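## Task

The cell is paused. Log: 04:00:04, from the earlier run 5741, plate C51 was thrown away but its lid was left in LP1. 04:06:56 the lid of G51 (nest N1) went to LP2. 04:07:23 the lid of G16 (nest N2) went to LP4. 04:07:50 the lid of C15 (nest N3) went to LP3. 04:09:32 the dispenser failed and the run aborted. 04:09:47 auto-recovery put the LP3 lid on N3. 04:10:12 auto-recovery put the LP2 lid on N1. 04:10:43 the watchdog halted auto-recovery. Seat every plate's own lid fully on that plate, then press CONTINUE. Lids carry no labels, so match them using only the log. Plates and the earlier run's lid must stay where they began. If two or more plates in the nests lack a lid, press CALL instead and leave every plate and lid as it began. Pressing RETRY, CONTINUE or SKIP while gripping labware, or while any nest plate is not seated or any lid there is not seated on a plate, fails the task. Anything held in place only by the robot at the end does not count. Release and move the gripper clear at the end; resting on the panel housing, the CALL key or the needed key still counts as clear.

## Robot and tools

Robot: one six-joint arm with a two-finger gripper, on a base that may sit slightly tilted on the table. An operator panel stands ahead of the arm (toward +x). Its keys, left to right when facing it: RETRY (white), CONTINUE (green), SKIP (yellow), CALL (blue). The first three are go keys: the job ends the moment one goes down. After CALL the job ends when the robot stops. A key is pressed by pushing it until it latches. A wrong or early go key is usually worse than none. Deck labels mark nests (N1, N2, N3) and lid parks (LP1 to LP4); their layout is arbitrary, so read labels in the images.

Frame: the scene frame has its origin on the table top under the arm base, +z up, +y to the left when looking along +x. Results report end_effector_position (metres) and end_effector_quat_wxyz in this frame; the printed position can be off, more so at long reach. The gripper's fingers point along its own +z and open and close along its own y. The reported point is between the pads when closed; fingertips extend about 33 mm past it when closed and 9 mm when fully open. Closing pushes the fingertips about 24 mm further out, so keep that gap above surfaces.

Tool execute_actions, argument actions (a list holding at most one item) and optional pictures (boolean). Empty list: just returns the current state. An item with rows and steps is a motion: rows is a list of 1 to 15 rows, steps at most 15 (default 15), each step 1/30 s; each row is used for one step and the last row repeats to fill the remaining steps. An item with only steps (up to 300) is a wait, counted from the previous result, including reply time. A refused call sends nothing.

Each row is one list of 9 numbers for the single arm, in this order: waist, shoulder, elbow, forearm roll, wrist pitch, wrist roll, gripper position, gripper force_limit, gripper speed. The first six are absolute joint target angles in radians (same form as the Joint positions line), not offsets. Stated ranges: waist -3.491 to 3.491, shoulder -3.140 to 3.140, elbow -1.187 to 4.328, forearm roll -3.316 to 3.316, wrist pitch -3.140 to 3.140, wrist roll -3.927 to 3.927; true ends may differ by 0.010. A target beyond a range by more than 0.010 and further out than the current angle is refused; one past the real end is clipped and may produce a joint sent to its limit line. The last three are scaled values in -1 to 1, also absolute settings. position: +1 fully open (140 mm), pads meet near -0.8, -1 closes until blocked. force_limit: about 14 N at -1, 60 N at 0, 107 N at +1. speed: about 30 mm/s at -1, 140 at 0, 250 at +1.

Motion limits: joint targets move at most 2.62 rad/s (waist, shoulder), 3.14 (elbow), 3.93 (wrist joints), with 0.5 s ramp-up, all joints arriving together. Each step the target is held within a lead of the measured angle (0.805, 0.966, 1.21 rad by joint group), and targets are scaled back if they would move the hand more than 70 mm from where it is. The arm keeps tracking the last row while you think or wait, until it nearly stops or a step is HELD.

Result lines: Joint positions and Joint velocities in column order (rad, rad/s). object_status: 0 moving, 1 blocked while opening, 2 blocked while closing (a grip), 3 reached target or pads met. Confirm a grip by reading 2. position_measured is in counts: 3 fully open, 230 pads touching, not linear. To squeeze harder, raise force_limit and nudge position (e.g. -1 to -0.98). HELD marks steps not sent; joint command not followed means a clearance check altered targets. Flange force is the estimated external force on the gripper, noisy, includes held weight; no reading means no estimate. MOTOR HOT warns of overheating; OVER-TEMPERATURE FAULT means brakes engaged.

Tool zoom_image: camera (cam_head_left, cam_head_right, cam_high, cam_low, cam_wrist) and region [x0, y0, x1, y1] in pixels, origin top-left, at most 504 by 504. All cameras are 672x504. Tool finished_scene: scene (1 or 2) ends and grades that scene; irreversible.

Avoid: torque reaching load limits (145 N m for the first three joints, 36.4 for the wrist joints, held weight included) or 150 N on the arm, which stops it for 10 s. Avoid drops, slips, slams, hard pushes and knocking anything off the table, which ends the scene. Release the lid before pressing any key, and check that plates sit in their nests and lids sit down on plates first.

Each tool is called as name(argument=value, ...) on one line, values as JSON.

## Session

execute_actions(actions=[])

Scene clock: 0.00 s of 6600.00 s.
end_effector_position=(+0.6796, +0.2323, +0.1867) position_measured=3 object_status=3 end_effector_quat_wxyz=(+0.657, +0.721, +0.043, +0.218)
Joint positions: [ 0.722  1.399  0.574  1.286 -1.955  0.258]
Joint velocities: [ 0.    -0.001  0.     0.     0.001 -0.   ]
Flange force (N, the push that the arm receives, along the gripper's own x y z axes): no reading

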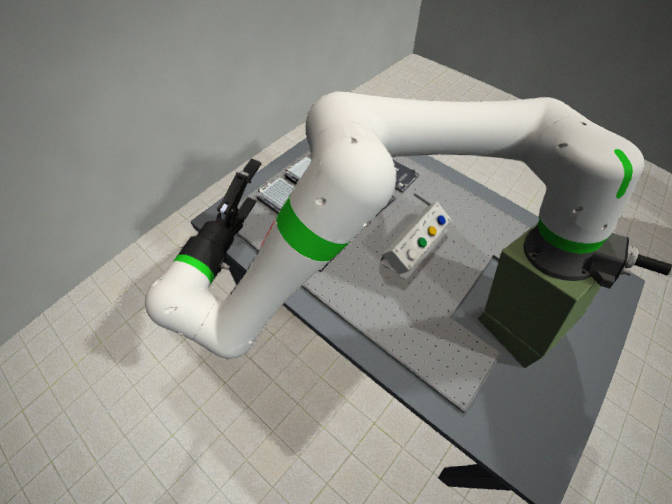

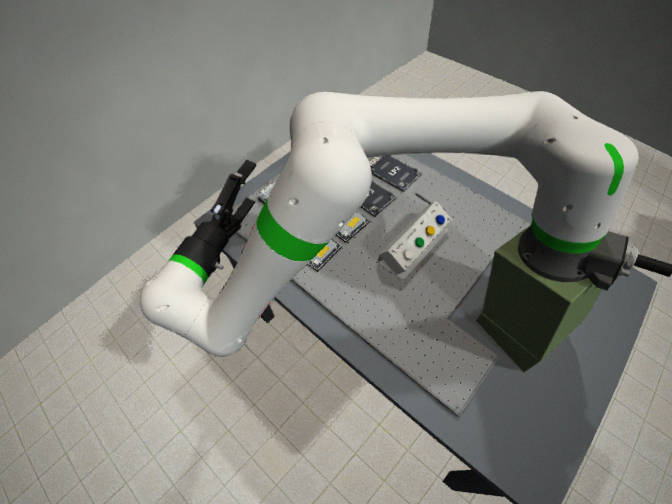

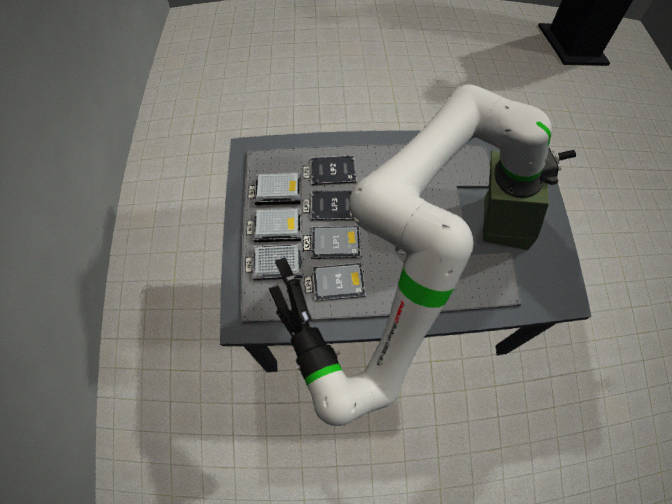

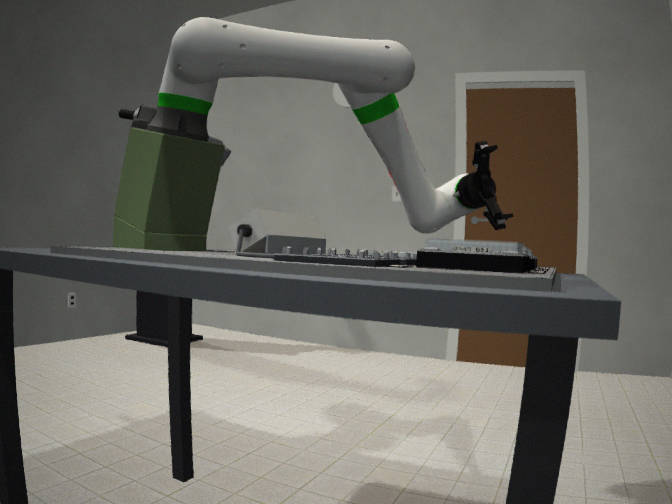

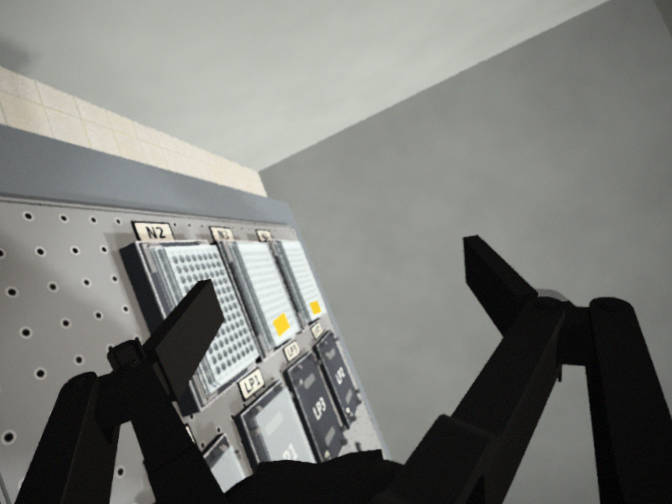

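zoom_image(camera="cam_high", region=[235, 145, 385, 325])

zoom_image(camera="cam_wrist", region=[110, 210, 370, 470])

zoom_image(camera="cam_low", region=[400, 220, 570, 290])

Region (235, 145, 385, 325) of cam_high's 672x504 image, scaled by 2.800, with more detail than that image has.

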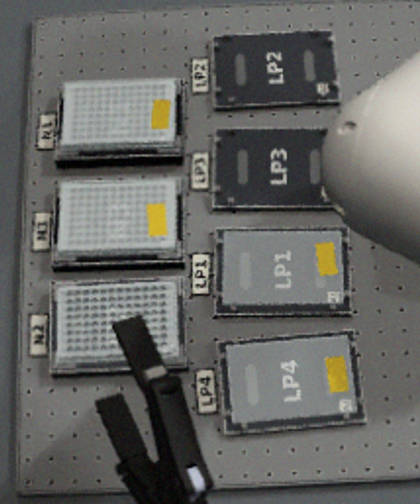

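Region (110, 210, 370, 470) of cam_wrist's 672x504 image, scaled by 1.938, with more detail than that image has.

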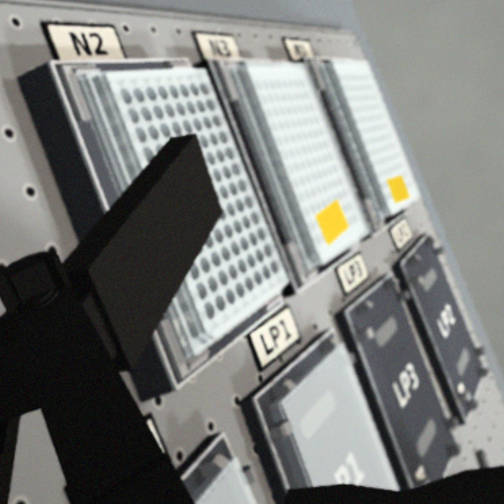

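Region (400, 220, 570, 290) of cam_low's 672x504 image, scaled by 2.965, with more detail than that image has; it fills the top 208 rows of this view, and the rest is white.

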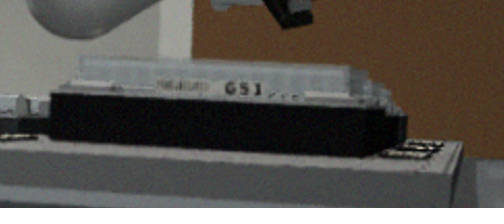

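execute_actions(actions=[{"rows": [[0.65,0.70,0.25,0.80,-1.30,-1.0,0.4,-0.5,0]], "steps": 15}], pictures=false)

execute_actions(actions=[{"rows": [[0.65,0.70,0.25,0.80,-1.30,-1.0,0.4,-0.5,0],[0.65,0.70,0.25,0.80,-1.30,-1.0,0.4,-0.5,0],[0.5651,0.4141,-0.3665,0.3124,-0.6670,-2.4878,0.4,-0.5,0]], "steps": 15}], pictures=false)

execute_actions(actions=[{"steps": 20}])

Scene clock: 78.47 s of 6600.00 s.
end_effector_position=(+0.7251, +0.2054, +0.2191) position_measured=78 object_status=0 end_effector_quat_wxyz=(+0.312, +0.811, -0.384, +0.311)
Joint positions: [ 0.675  0.948  0.366  0.973 -1.534 -0.542]
Joint velocities: [-0.145 -1.429 -0.67  -0.994  1.334 -2.616]
Flange force (N, the push that the arm receives, along the gripper's own x y z axes): [25.3 25.3 -5.9]
Steps of this call (steps 1 to 90: nothing new was sent; then 74.97 s passed at rest; steps 91 to 105: all 15 steps of this action). Readings (joint positions | what the end effector reports):
91: [0.722 1.399 0.574 1.286 -1.955 0.258] | position_measured=3 object_status=0
92: [0.722 1.397 0.573 1.285 -1.954 0.255] | position_measured=5 object_status=0
94: [0.720 1.379 0.565 1.272 -1.936 0.223] | position_measured=20 object_status=0
98: [0.710 1.283 0.521 1.205 -1.846 0.056] | position_measured=51 object_status=0
105: the state above

Scene clock: 78.97 s of 6600.00 s.
end_effector_position=(+0.6432, +0.2112, +0.1561) position_measured=78 object_status=3 end_effector_quat_wxyz=(-0.043, -0.546, +0.820, -0.167)
Joint positions: [ 0.616  0.612 -0.007  0.607 -1.051 -1.5  ]
Joint velocities: [-0.108 -0.423 -0.767 -0.626  0.814 -2.103]
Flange force (N, the push that the arm receives, along the gripper's own x y z axes): [-0.2 -0.1 2.5]
Steps of this call (steps 1 to 15: all 15 steps of this action). Readings (joint positions | what the end effector reports):
1: [0.671 0.902 0.344 0.941 -1.490 -0.627] | position_measured=78 object_status=0
2: [0.667 0.861 0.325 0.912 -1.452 -0.703] | position_measured=78 object_status=3
4: [0.659 0.793 0.291 0.862 -1.384 -0.830] | position_measured=78 object_status=3
8: [0.642 0.716 0.181 0.761 -1.253 -1.049] | position_measured=78 object_status=3
15: the state above

Scene clock: 79.63 s of 6600.00 s.
end_effector_position=(+0.5200, +0.2054, +0.1005) position_measured=78 object_status=3 end_effector_quat_wxyz=(+0.000, -0.000, +1.000, +0.001)
Joint positions: [ 0.565  0.414 -0.366  0.313 -0.667 -2.488]
Joint velocities: [-0.    -0.    -0.002 -0.002  0.001 -0.004]
Flange force (N, the push that the arm receives, along the gripper's own x y z axes): [9.0 1.8 1.5]
Steps of this call (steps 1 to 20: the robot went on to your last target). Readings (joint positions | what the end effector reports):
1: [0.612 0.597 -0.033 0.586 -1.024 -1.571] | position_measured=78 object_status=3
2: [0.608 0.583 -0.059 0.564 -0.995 -1.644] | position_measured=78 object_status=3
4: [0.601 0.554 -0.112 0.521 -0.939 -1.790] | position_measured=78 object_status=3
8: [0.586 0.494 -0.221 0.431 -0.822 -2.089] | position_measured=78 object_status=3
20: the state above

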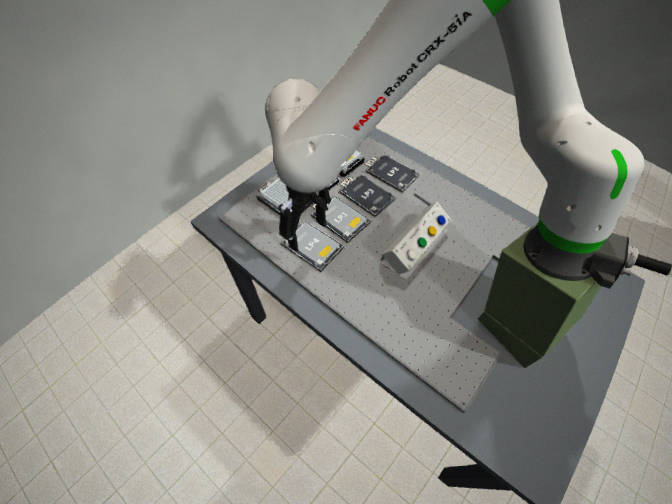

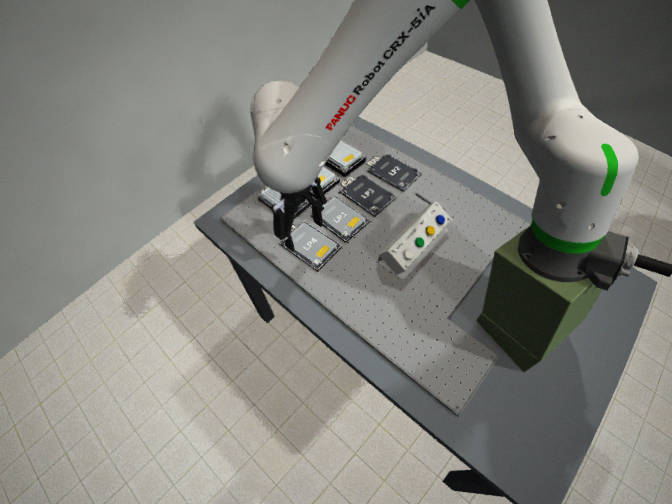

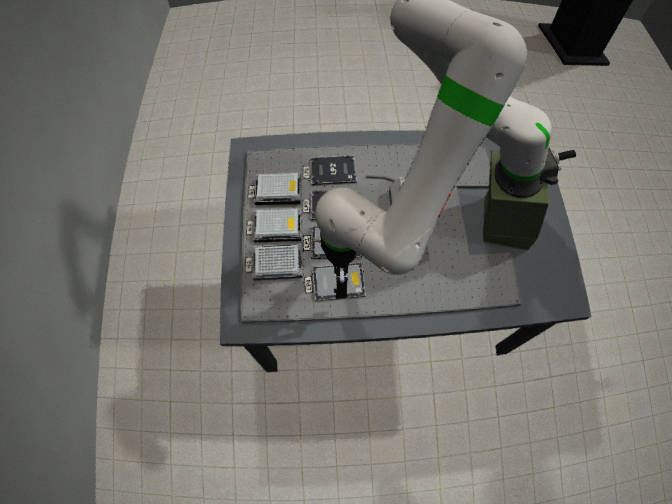

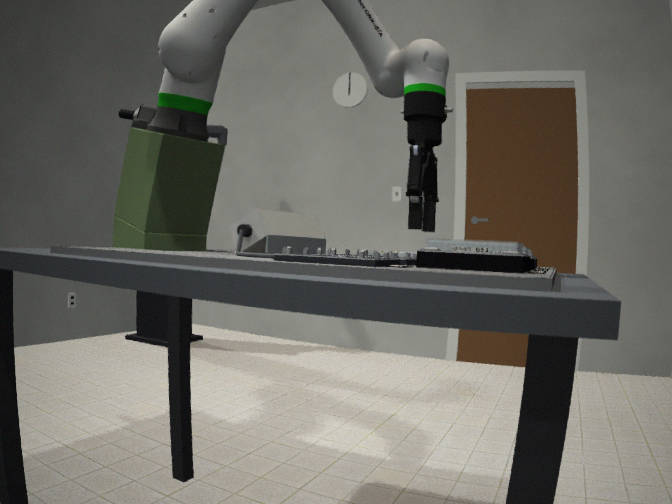

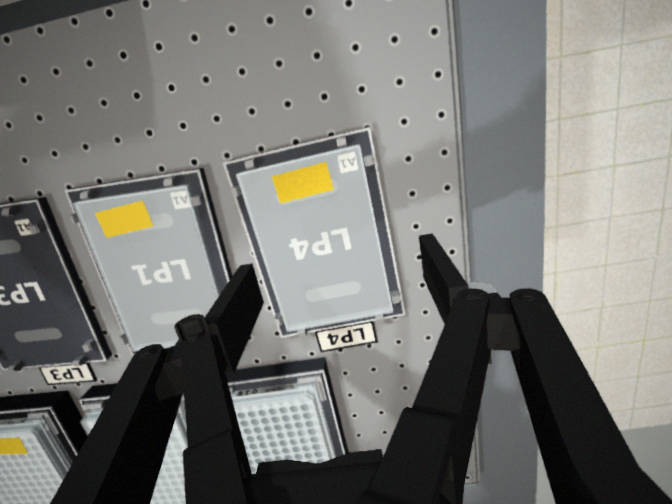

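zoom_image(camera="cam_wrist", region=[215, 355, 355, 425])

zoom_image(camera="cam_wrist", region=[215, 120, 415, 350])

Region (215, 355, 355, 425) of cam_wrist's 672x504 image, scaled by 3.600, with more detail than that image has.

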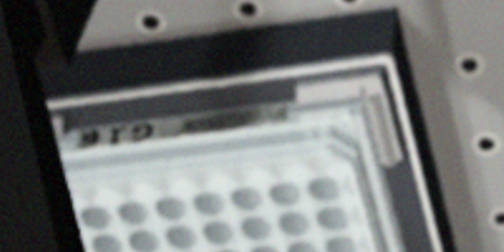

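Region (215, 120, 415, 350) of cam_wrist's 672x504 image, scaled by 2.191, with more detail than that image has; it fills the left 438 columns of this view, and the rest is white.

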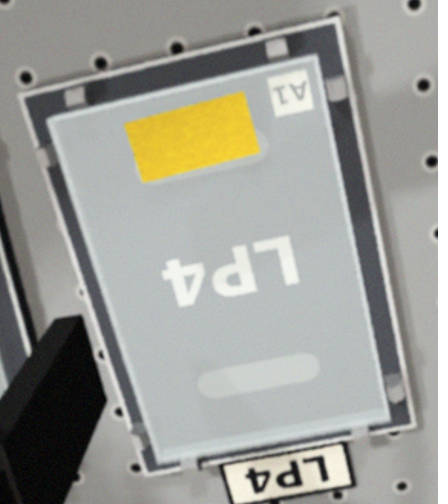

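zoom_image(camera="cam_wrist", region=[220, 150, 270, 200])

zoom_image(camera="cam_wrist", region=[335, 122, 385, 172])

zoom_image(camera="cam_wrist", region=[265, 300, 315, 350])

zoom_image(camera="cam_wrist", region=[365, 280, 415, 330])

Region (220, 150, 270, 200) of cam_wrist's 672x504 image, scaled by 10.080, with more detail than that image has.

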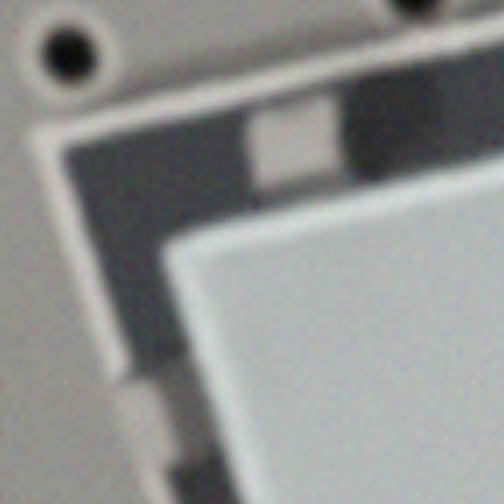

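Region (335, 122, 385, 172) of cam_wrist's 672x504 image, scaled by 10.080, with more detail than that image has.

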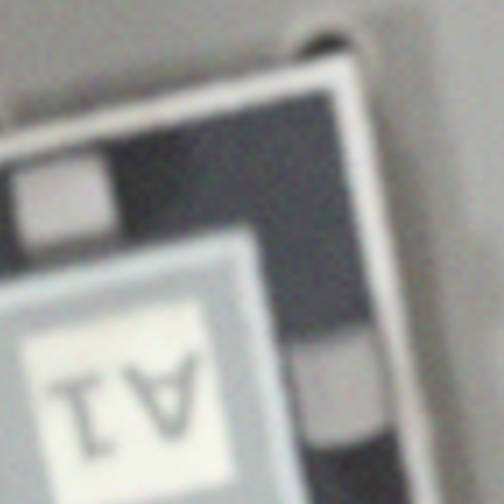

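Region (265, 300, 315, 350) of cam_wrist's 672x504 image, scaled by 10.080, with more detail than that image has.

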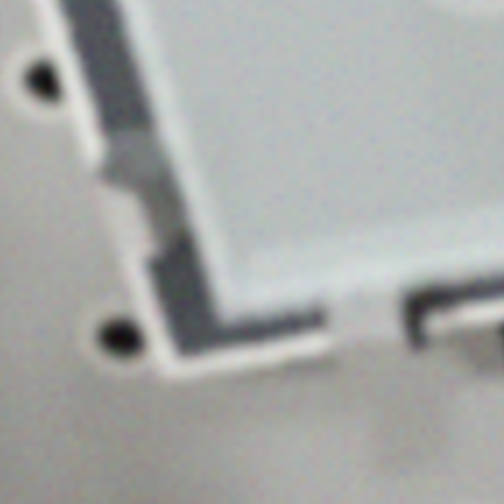

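Region (365, 280, 415, 330) of cam_wrist's 672x504 image, scaled by 10.080, with more detail than that image has.

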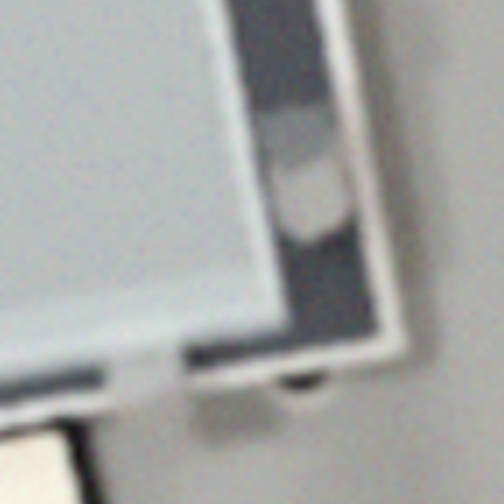

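execute_actions(actions=[{"rows": [[0.5232,0.4958,-0.3935,0.3564,-0.5553,-2.4536,0.4,-0.5,-0.8]], "steps": 15}])

Scene clock: 143.30 s of 6600.00 s.
end_effector_position=(+0.5186, +0.1914, +0.0528) position_measured=78 object_status=3 end_effector_quat_wxyz=(-0.000, -0.025, +1.000, +0.001)
Joint positions: [ 0.523  0.496 -0.393  0.356 -0.555 -2.454]
Joint velocities: [-0.     0.001  0.    -0.001  0.001  0.001]
Flange force (N, the push that the arm receives, along the gripper's own x y z axes): [3.0 2.8 -0.2]
Steps of this call (steps 1 to 30: the robot went on to your last target; steps 31 to 90: nothing new was sent; then 60.17 s passed at rest; steps 91 to 105: all 15 steps of this action). Readings (joint positions | what the end effector reports):
91: [0.565 0.414 -0.367 0.312 -0.667 -2.488] | position_measured=78 object_status=3
92: [0.564 0.416 -0.367 0.313 -0.664 -2.488] | position_measured=78 object_status=3
94: [0.553 0.437 -0.374 0.324 -0.635 -2.478] | position_measured=78 object_status=3
98: [0.524 0.494 -0.393 0.355 -0.559 -2.455] | position_measured=78 object_status=3
105: the state above

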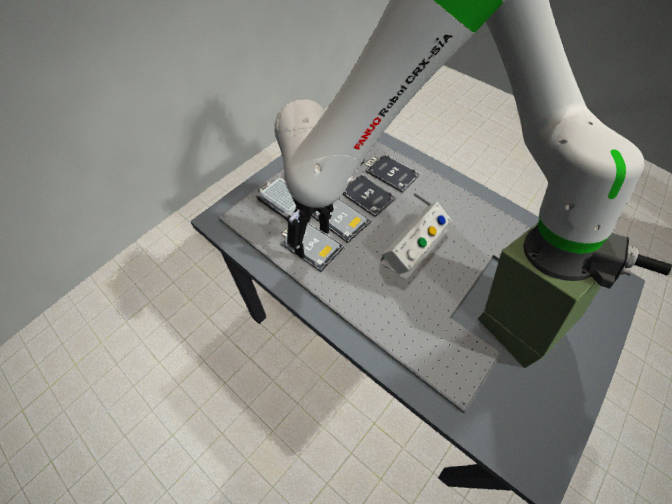

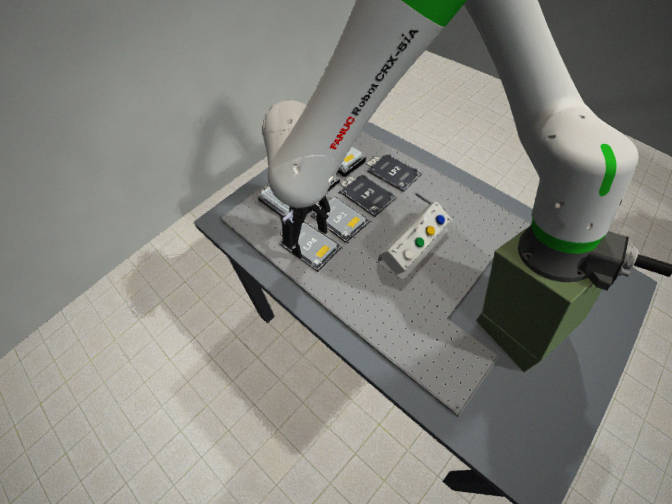

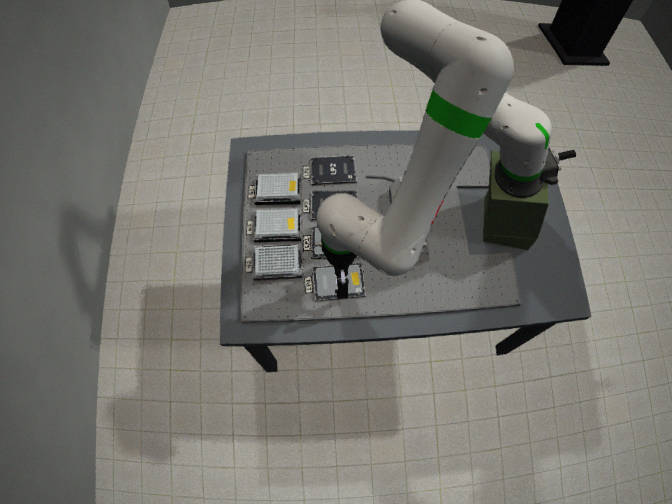

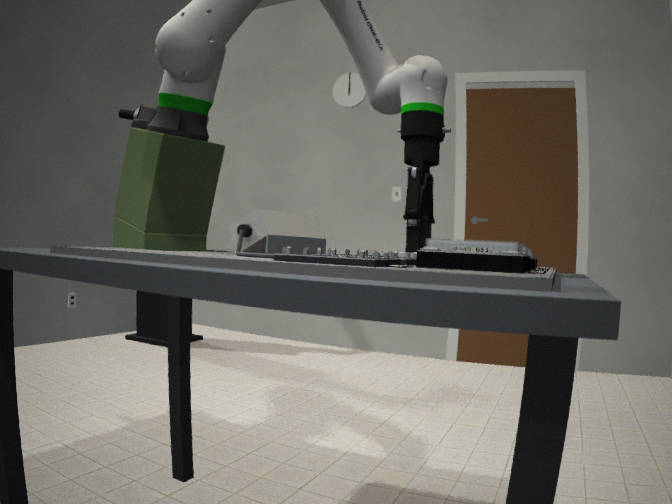

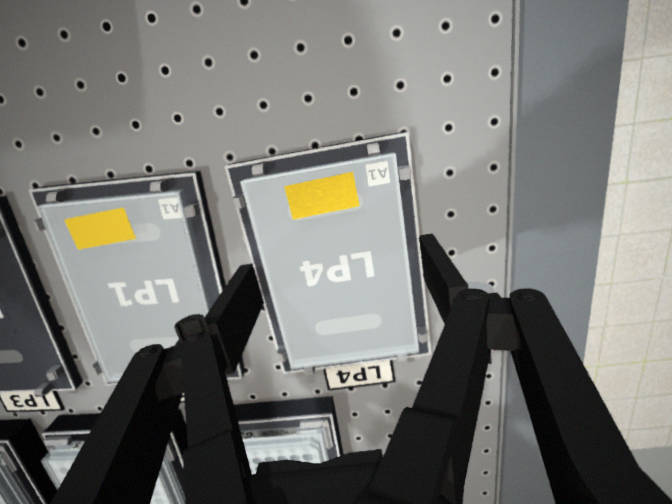

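zoom_image(camera="cam_wrist", region=[225, 150, 285, 210])

zoom_image(camera="cam_wrist", region=[365, 130, 425, 190])

zoom_image(camera="cam_wrist", region=[265, 325, 325, 385])

zoom_image(camera="cam_wrist", region=[385, 310, 445, 370])

Region (225, 150, 285, 210) of cam_wrist's 672x504 image, scaled by 8.400, with more detail than that image has.

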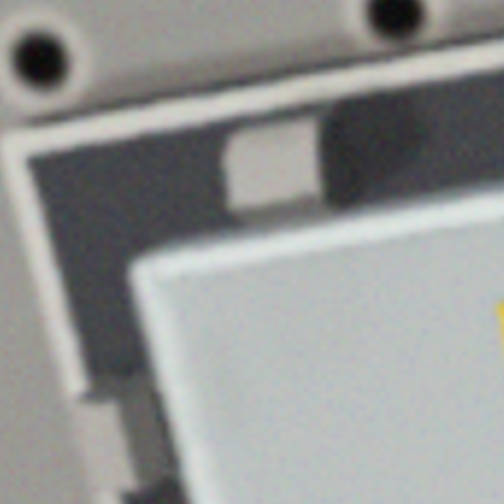

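Region (365, 130, 425, 190) of cam_wrist's 672x504 image, scaled by 8.400, with more detail than that image has.

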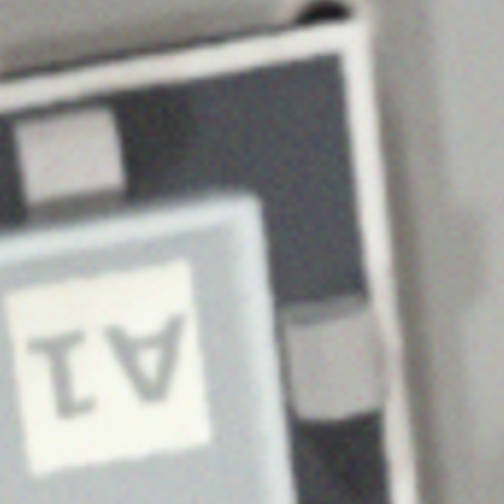

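Region (265, 325, 325, 385) of cam_wrist's 672x504 image, scaled by 8.400, with more detail than that image has.

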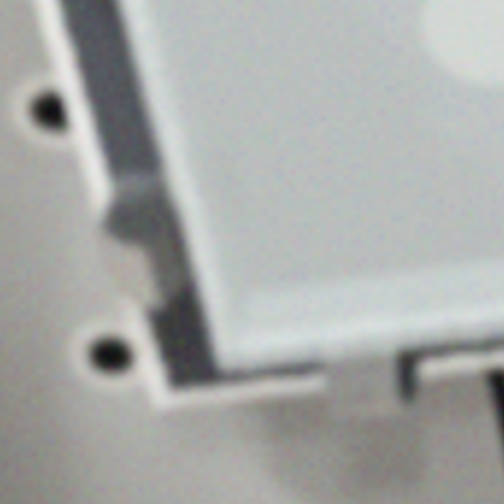

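Region (385, 310, 445, 370) of cam_wrist's 672x504 image, scaled by 8.400, with more detail than that image has.

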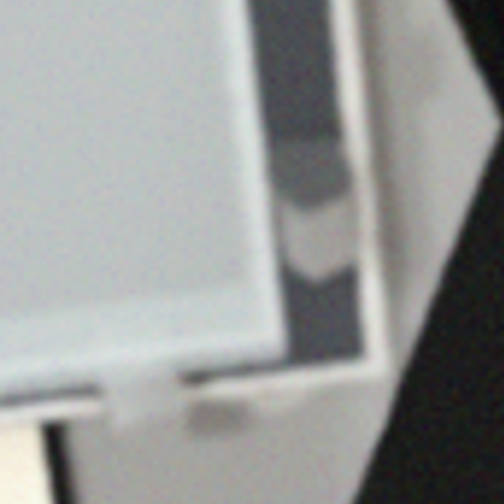

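zoom_image(camera="cam_wrist", region=[225, 245, 295, 315])

zoom_image(camera="cam_wrist", region=[385, 215, 455, 285])

Region (225, 245, 295, 315) of cam_wrist's 672x504 image, scaled by 7.200, with more detail than that image has.

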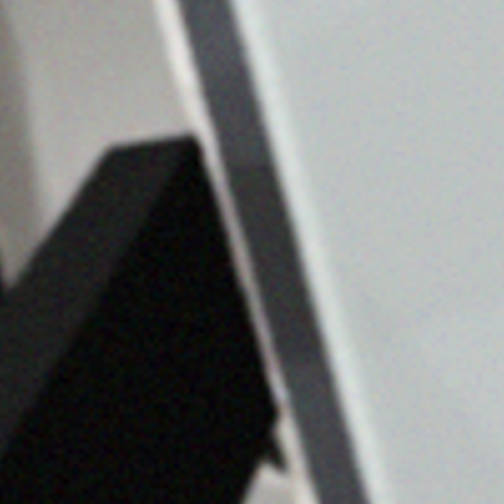

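Region (385, 215, 455, 285) of cam_wrist's 672x504 image, scaled by 7.200, with more detail than that image has.

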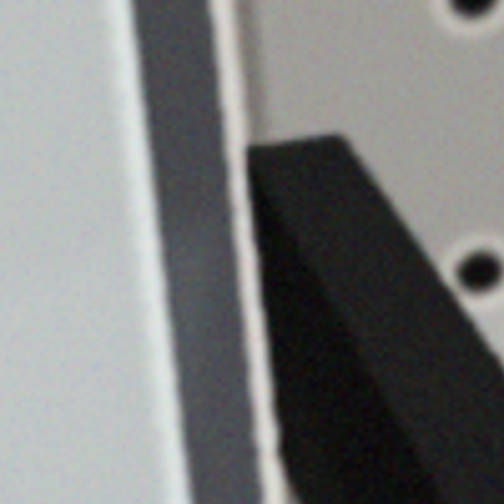

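execute_actions(actions=[{"rows": [[0.5213,0.4938,-0.3949,0.3558,-0.5555,-2.4511,0.4,-0.5,-0.8],[0.5213,0.4938,-0.3949,0.3558,-0.5555,-2.4511,0.4,-0.5,-0.8],[0.5213,0.4938,-0.3949,0.3558,-0.5555,-2.4511,-1,-0.5,-0.8]], "steps": 15}], pictures=false)

execute_actions(actions=[{"steps": 6}], pictures=false)

Scene clock: 186.27 s of 6600.00 s.
end_effector_position=(+0.5186, +0.1901, +0.0533) position_measured=103 object_status=0 end_effector_quat_wxyz=(-0.000, -0.025, +1.000, +0.000)
Joint positions: [ 0.521  0.494 -0.395  0.356 -0.556 -2.451]
Joint velocities: [ 0.    -0.    -0.    -0.001  0.001  0.   ]
Flange force (N, the push that the arm receives, along the gripper's own x y z axes): [9.9 2.8 -23.7]
Steps of this call (steps 1 to 15: the robot went on to your last target; steps 16 to 90: nothing new was sent; then 39.47 s passed at rest; steps 91 to 105: all 15 steps of this action). Readings (joint positions | what the end effector reports):
91: [0.523 0.496 -0.394 0.356 -0.555 -2.454] | position_measured=78 object_status=3
92: [0.522 0.495 -0.394 0.356 -0.555 -2.452] | position_measured=78 object_status=3
94: [0.521 0.494 -0.395 0.356 -0.555 -2.451] | position_measured=79 object_status=0
98: [0.521 0.494 -0.395 0.356 -0.555 -2.451] | position_measured=90 object_status=0
105: the state above

Scene clock: 186.47 s of 6600.00 s.
end_effector_position=(+0.5186, +0.1900, +0.0532) position_measured=103 object_status=2 end_effector_quat_wxyz=(-0.000, -0.025, +1.000, +0.000)
Joint positions: [ 0.521  0.494 -0.395  0.356 -0.556 -2.451]
Joint velocities: [ 0.    -0.     0.    -0.001  0.     0.   ]
Flange force (N, the push that the arm receives, along the gripper's own x y z axes): [8.0 1.8 -23.0]
Steps of this call (steps 1 to 6: the robot went on to your last target). Readings (joint positions | what the end effector reports):
1: [0.521 0.494 -0.395 0.356 -0.556 -2.451] | position_measured=103 object_status=0
2: [0.521 0.494 -0.395 0.356 -0.556 -2.451] | position_measured=103 object_status=0
4: [0.521 0.494 -0.395 0.356 -0.556 -2.451] | position_measured=103 object_status=2
6: the state above

execute_actions(actions=[{"rows": [[0.5217,0.4918,-0.3947,0.3549,-0.5576,-2.4503,-1,-0.5,-0.8],[0.5224,0.4888,-0.3945,0.3535,-0.5608,-2.4492,-1,-0.5,-0.8],[0.5235,0.4838,-0.3941,0.3512,-0.5661,-2.4473,-1,-0.5,-0.8],[0.5253,0.4758,-0.3935,0.3474,-0.5746,-2.4442,-1,-0.5,-0.8],[0.5275,0.4658,-0.3927,0.3428,-0.5852,-2.4403,-1,-0.5,-0.8],[0.5301,0.4538,-0.3918,0.3372,-0.5979,-2.4357,-1,-0.5,-0.8],[0.5332,0.4398,-0.3907,0.3307,-0.6127,-2.4303,-1,-0.5,-0.8],[0.5363,0.4258,-0.3896,0.3242,-0.6276,-2.4249,-1,-0.5,-0.8],[0.5389,0.4138,-0.3887,0.3186,-0.6403,-2.4203,-1,-0.5,-0.8],[0.5411,0.4038,-0.3879,0.3140,-0.6509,-2.4165,-1,-0.5,-0.8],[0.5411,0.4038,-0.3879,0.3140,-0.6509,-2.4165,-1,-0.5,-0.8],[0.2954,0.6476,0.1744,0.1841,-0.9132,-2.0830,-1,-0.5,-0.8]], "steps": 15}], pictures=false)

execute_actions(actions=[{"steps": 27}])

Scene clock: 239.47 s of 6600.00 s.
end_effector_position=(+0.5264, +0.1862, +0.1015) position_measured=103 object_status=2 end_effector_quat_wxyz=(-0.003, -0.024, +1.000, -0.003)
Joint positions: [ 0.53   0.409 -0.359  0.3   -0.68  -2.394]
Joint velocities: [-0.239  0.152  0.591 -0.222 -0.473  0.416]
Flange force (N, the push that the arm receives, along the gripper's own x y z axes): [22.7 5.1 -8.1]
Steps of this call (steps 1 to 15: the robot went on to your last target; steps 16 to 90: nothing new was sent; then 49.50 s passed at rest; steps 91 to 105: all 15 steps of this action). Readings (joint positions | what the end effector reports):
91: [0.521 0.494 -0.395 0.356 -0.555 -2.451] | position_measured=103 object_status=2
92: [0.521 0.493 -0.395 0.355 -0.556 -2.451] | position_measured=103 object_status=2
94: [0.522 0.488 -0.395 0.353 -0.562 -2.449] | position_measured=103 object_status=2
98: [0.529 0.458 -0.392 0.339 -0.594 -2.437] | position_measured=103 object_status=2
105: the state above

Scene clock: 240.37 s of 6600.00 s.
end_effector_position=(+0.7000, +0.1254, +0.1053) position_measured=103 object_status=2 end_effector_quat_wxyz=(-0.000, -0.000, +1.000, +0.001)
Joint positions: [ 0.295  0.648  0.174  0.184 -0.913 -2.083]
Joint velocities: [-0.     0.001 -0.     0.    -0.001  0.   ]
Flange force (N, the push that the arm receives, along the gripper's own x y z axes): [4.1 1.4 0.7]
Steps of this call (steps 1 to 27: the robot went on to your last target). Readings (joint positions | what the end effector reports):
1: [0.520 0.416 -0.335 0.292 -0.697 -2.378] | position_measured=103 object_status=2
2: [0.507 0.426 -0.305 0.284 -0.712 -2.358] | position_measured=103 object_status=2
4: [0.474 0.458 -0.229 0.269 -0.743 -2.314] | position_measured=103 object_status=2
8: [0.407 0.530 -0.077 0.237 -0.807 -2.227] | position_measured=103 object_status=2
27: the state above

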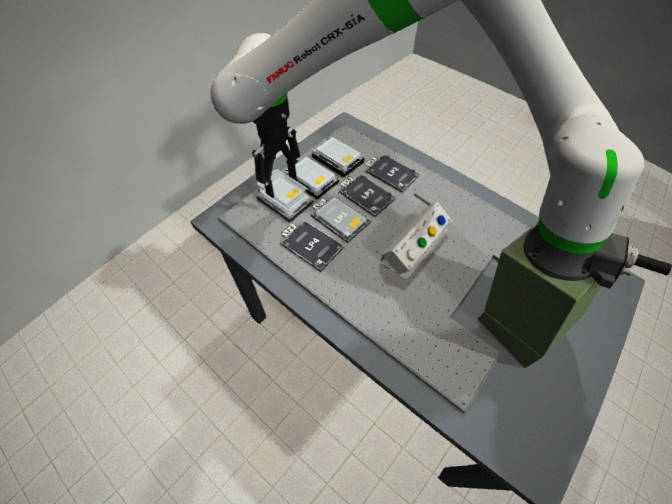

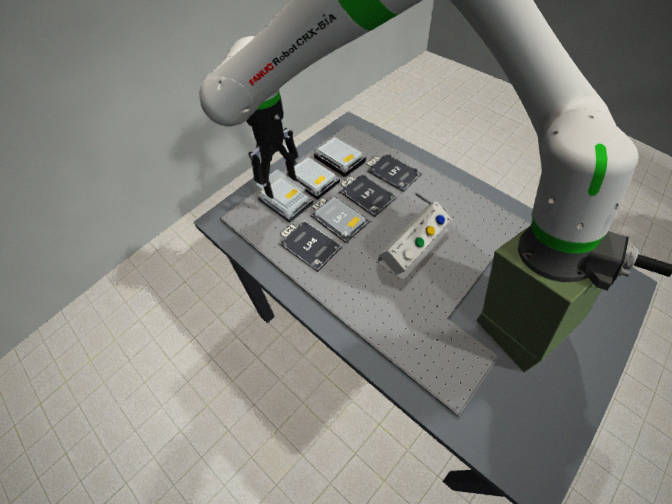

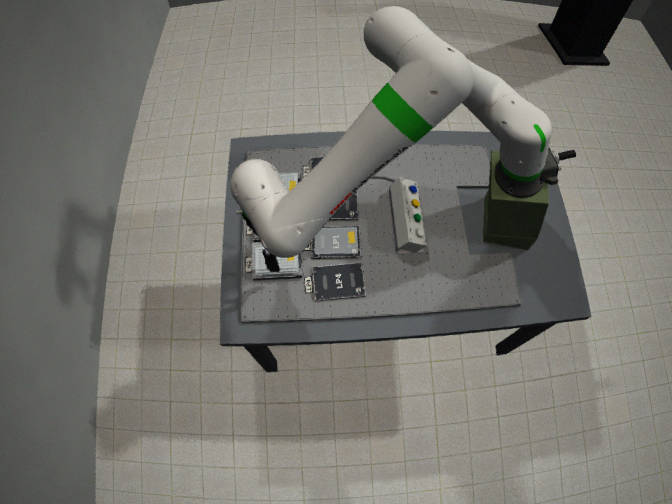

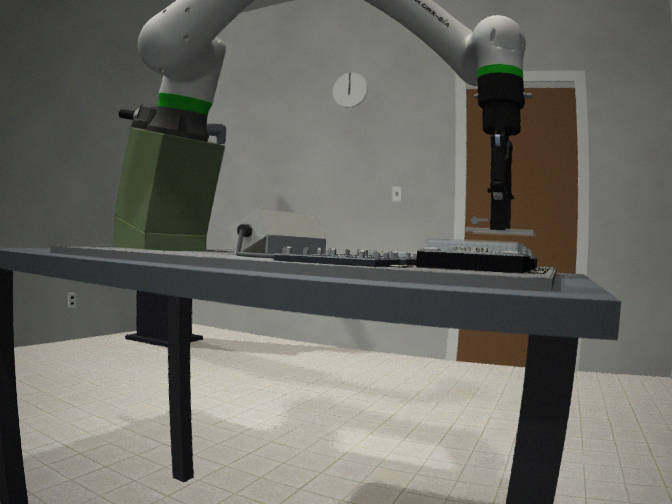

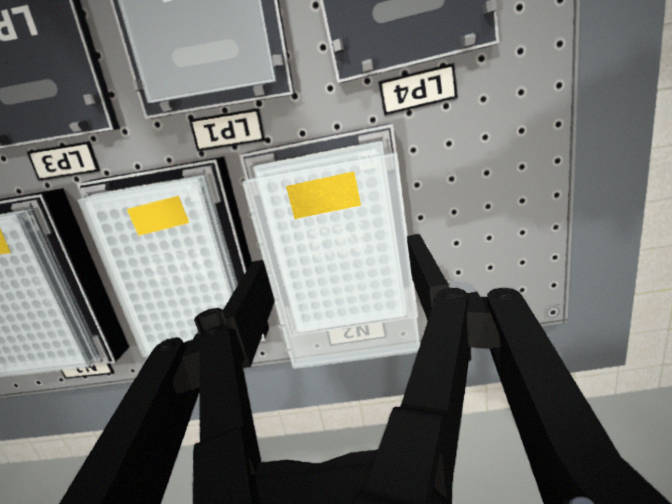

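The lid is held and above N2. Let me measure.

zoom_image(camera="cam_wrist", region=[230, 120, 440, 380])

zoom_image(camera="cam_wrist", region=[235, 140, 305, 210])

zoom_image(camera="cam_wrist", region=[340, 118, 410, 188])

zoom_image(camera="cam_wrist", region=[270, 295, 350, 375])

zoom_image(camera="cam_wrist", region=[355, 280, 435, 360])

Region (230, 120, 440, 380) of cam_wrist's 672x504 image, scaled by 1.938, with more detail than that image has; it fills the left 407 columns of this view, and the rest is white.

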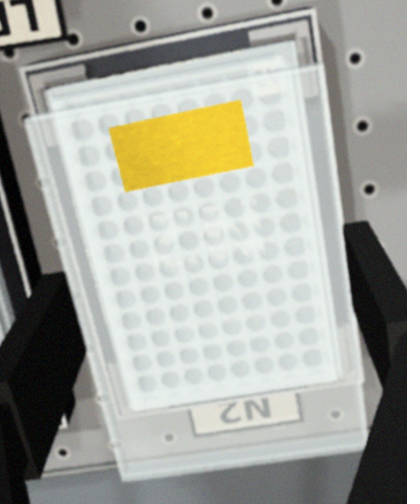

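Region (235, 140, 305, 210) of cam_wrist's 672x504 image, scaled by 7.200, with more detail than that image has.

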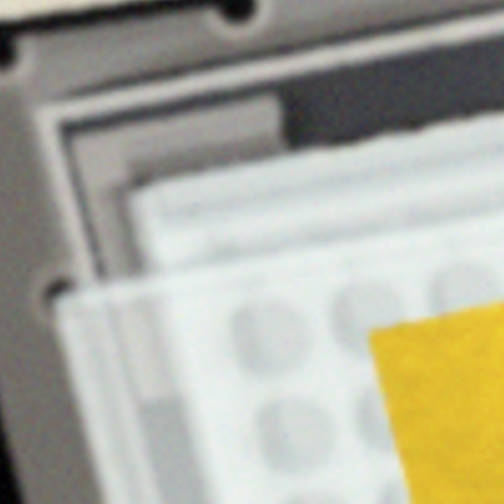

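Region (340, 118, 410, 188) of cam_wrist's 672x504 image, scaled by 7.200, with more detail than that image has.

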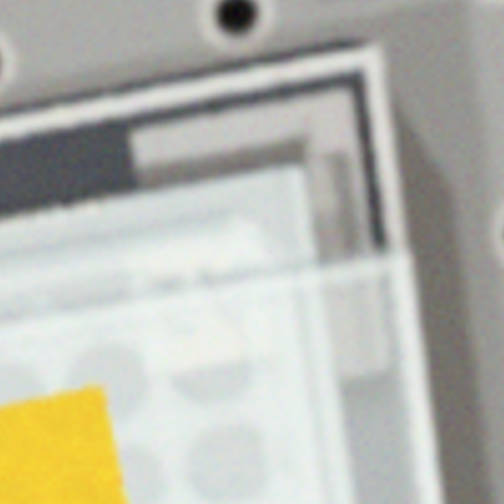

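Region (270, 295, 350, 375) of cam_wrist's 672x504 image, scaled by 6.300, with more detail than that image has.

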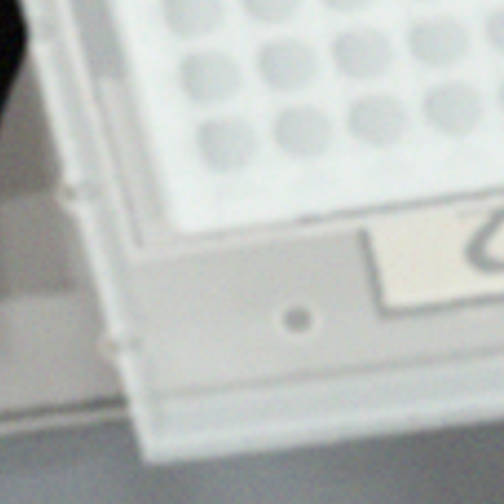

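Region (355, 280, 435, 360) of cam_wrist's 672x504 image, scaled by 6.300, with more detail than that image has.

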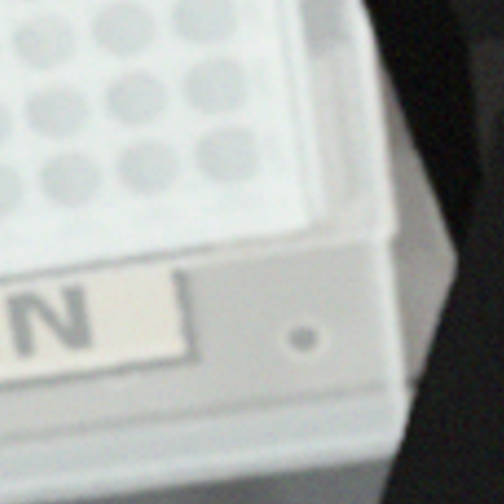

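execute_actions(actions=[{"rows": [[0.2876,0.6732,0.1582,0.1887,-0.8709,-2.0713,-1,-0.5,-0.8]], "steps": 14}])

Scene clock: 290.30 s of 6600.00 s.
end_effector_position=(+0.6967, +0.1221, +0.0831) position_measured=103 object_status=2 end_effector_quat_wxyz=(+0.000, -0.007, +1.000, +0.000)
Joint positions: [ 0.288  0.673  0.158  0.189 -0.871 -2.071]
Joint velocities: [ 0.    -0.    -0.     0.001  0.001  0.001]
Flange force (N, the push that the arm receives, along the gripper's own x y z axes): [2.6 2.3 0.4]
Steps of this call (steps 1 to 30: the robot went on to your last target; steps 31 to 90: nothing new was sent; then 46.47 s passed at rest; steps 91 to 104: all 14 steps of this action). Readings (joint positions | what the end effector reports):
91: [0.295 0.648 0.174 0.184 -0.913 -2.083] | position_measured=103 object_status=2
92: [0.295 0.649 0.174 0.185 -0.910 -2.082] | position_measured=103 object_status=2
94: [0.290 0.666 0.163 0.187 -0.883 -2.075] | position_measured=103 object_status=2
98: [0.288 0.673 0.158 0.189 -0.871 -2.071] | position_measured=103 object_status=2
104: the state above

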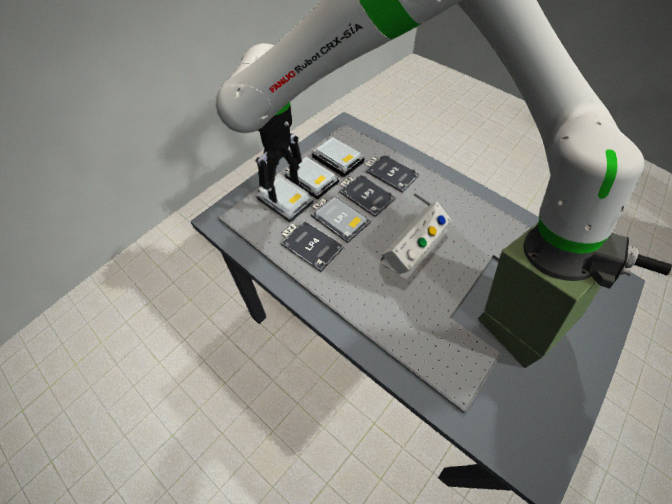

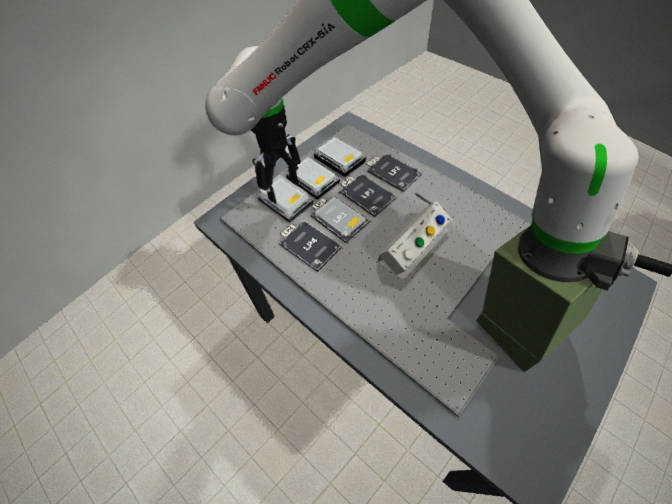

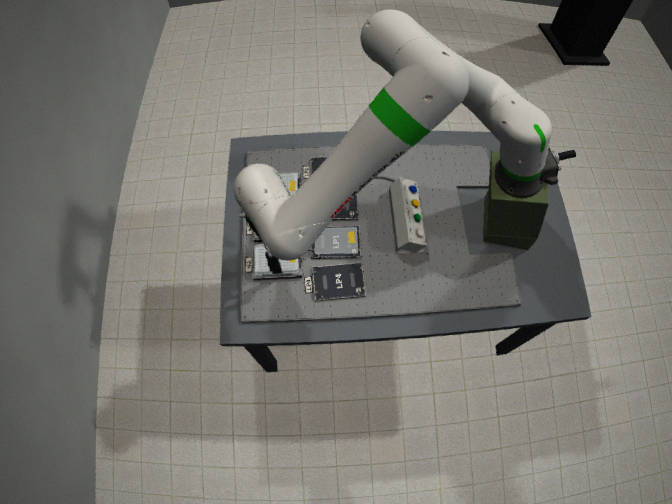

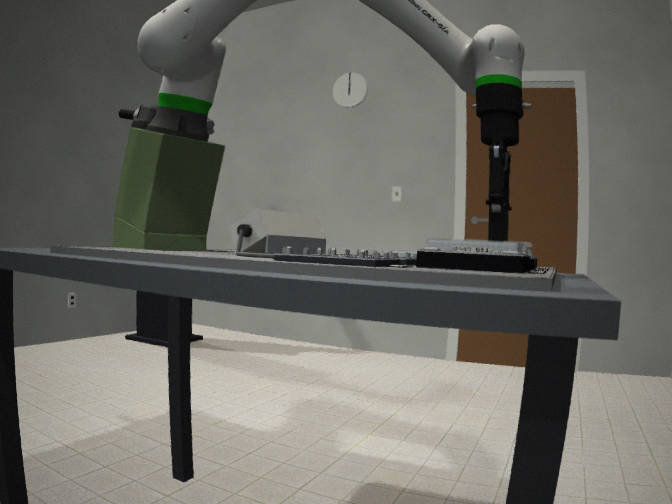

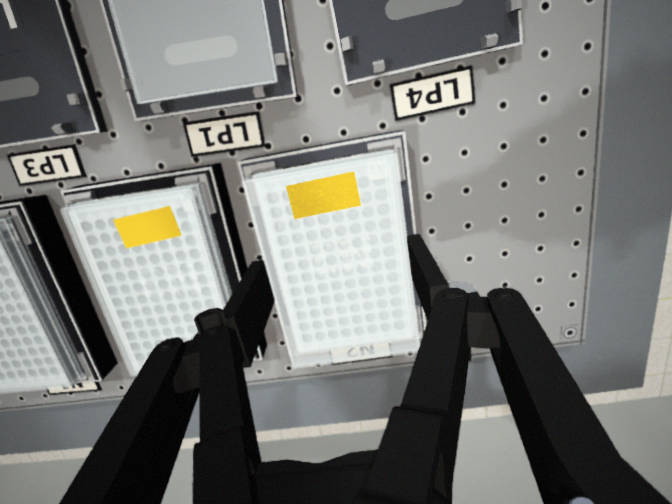

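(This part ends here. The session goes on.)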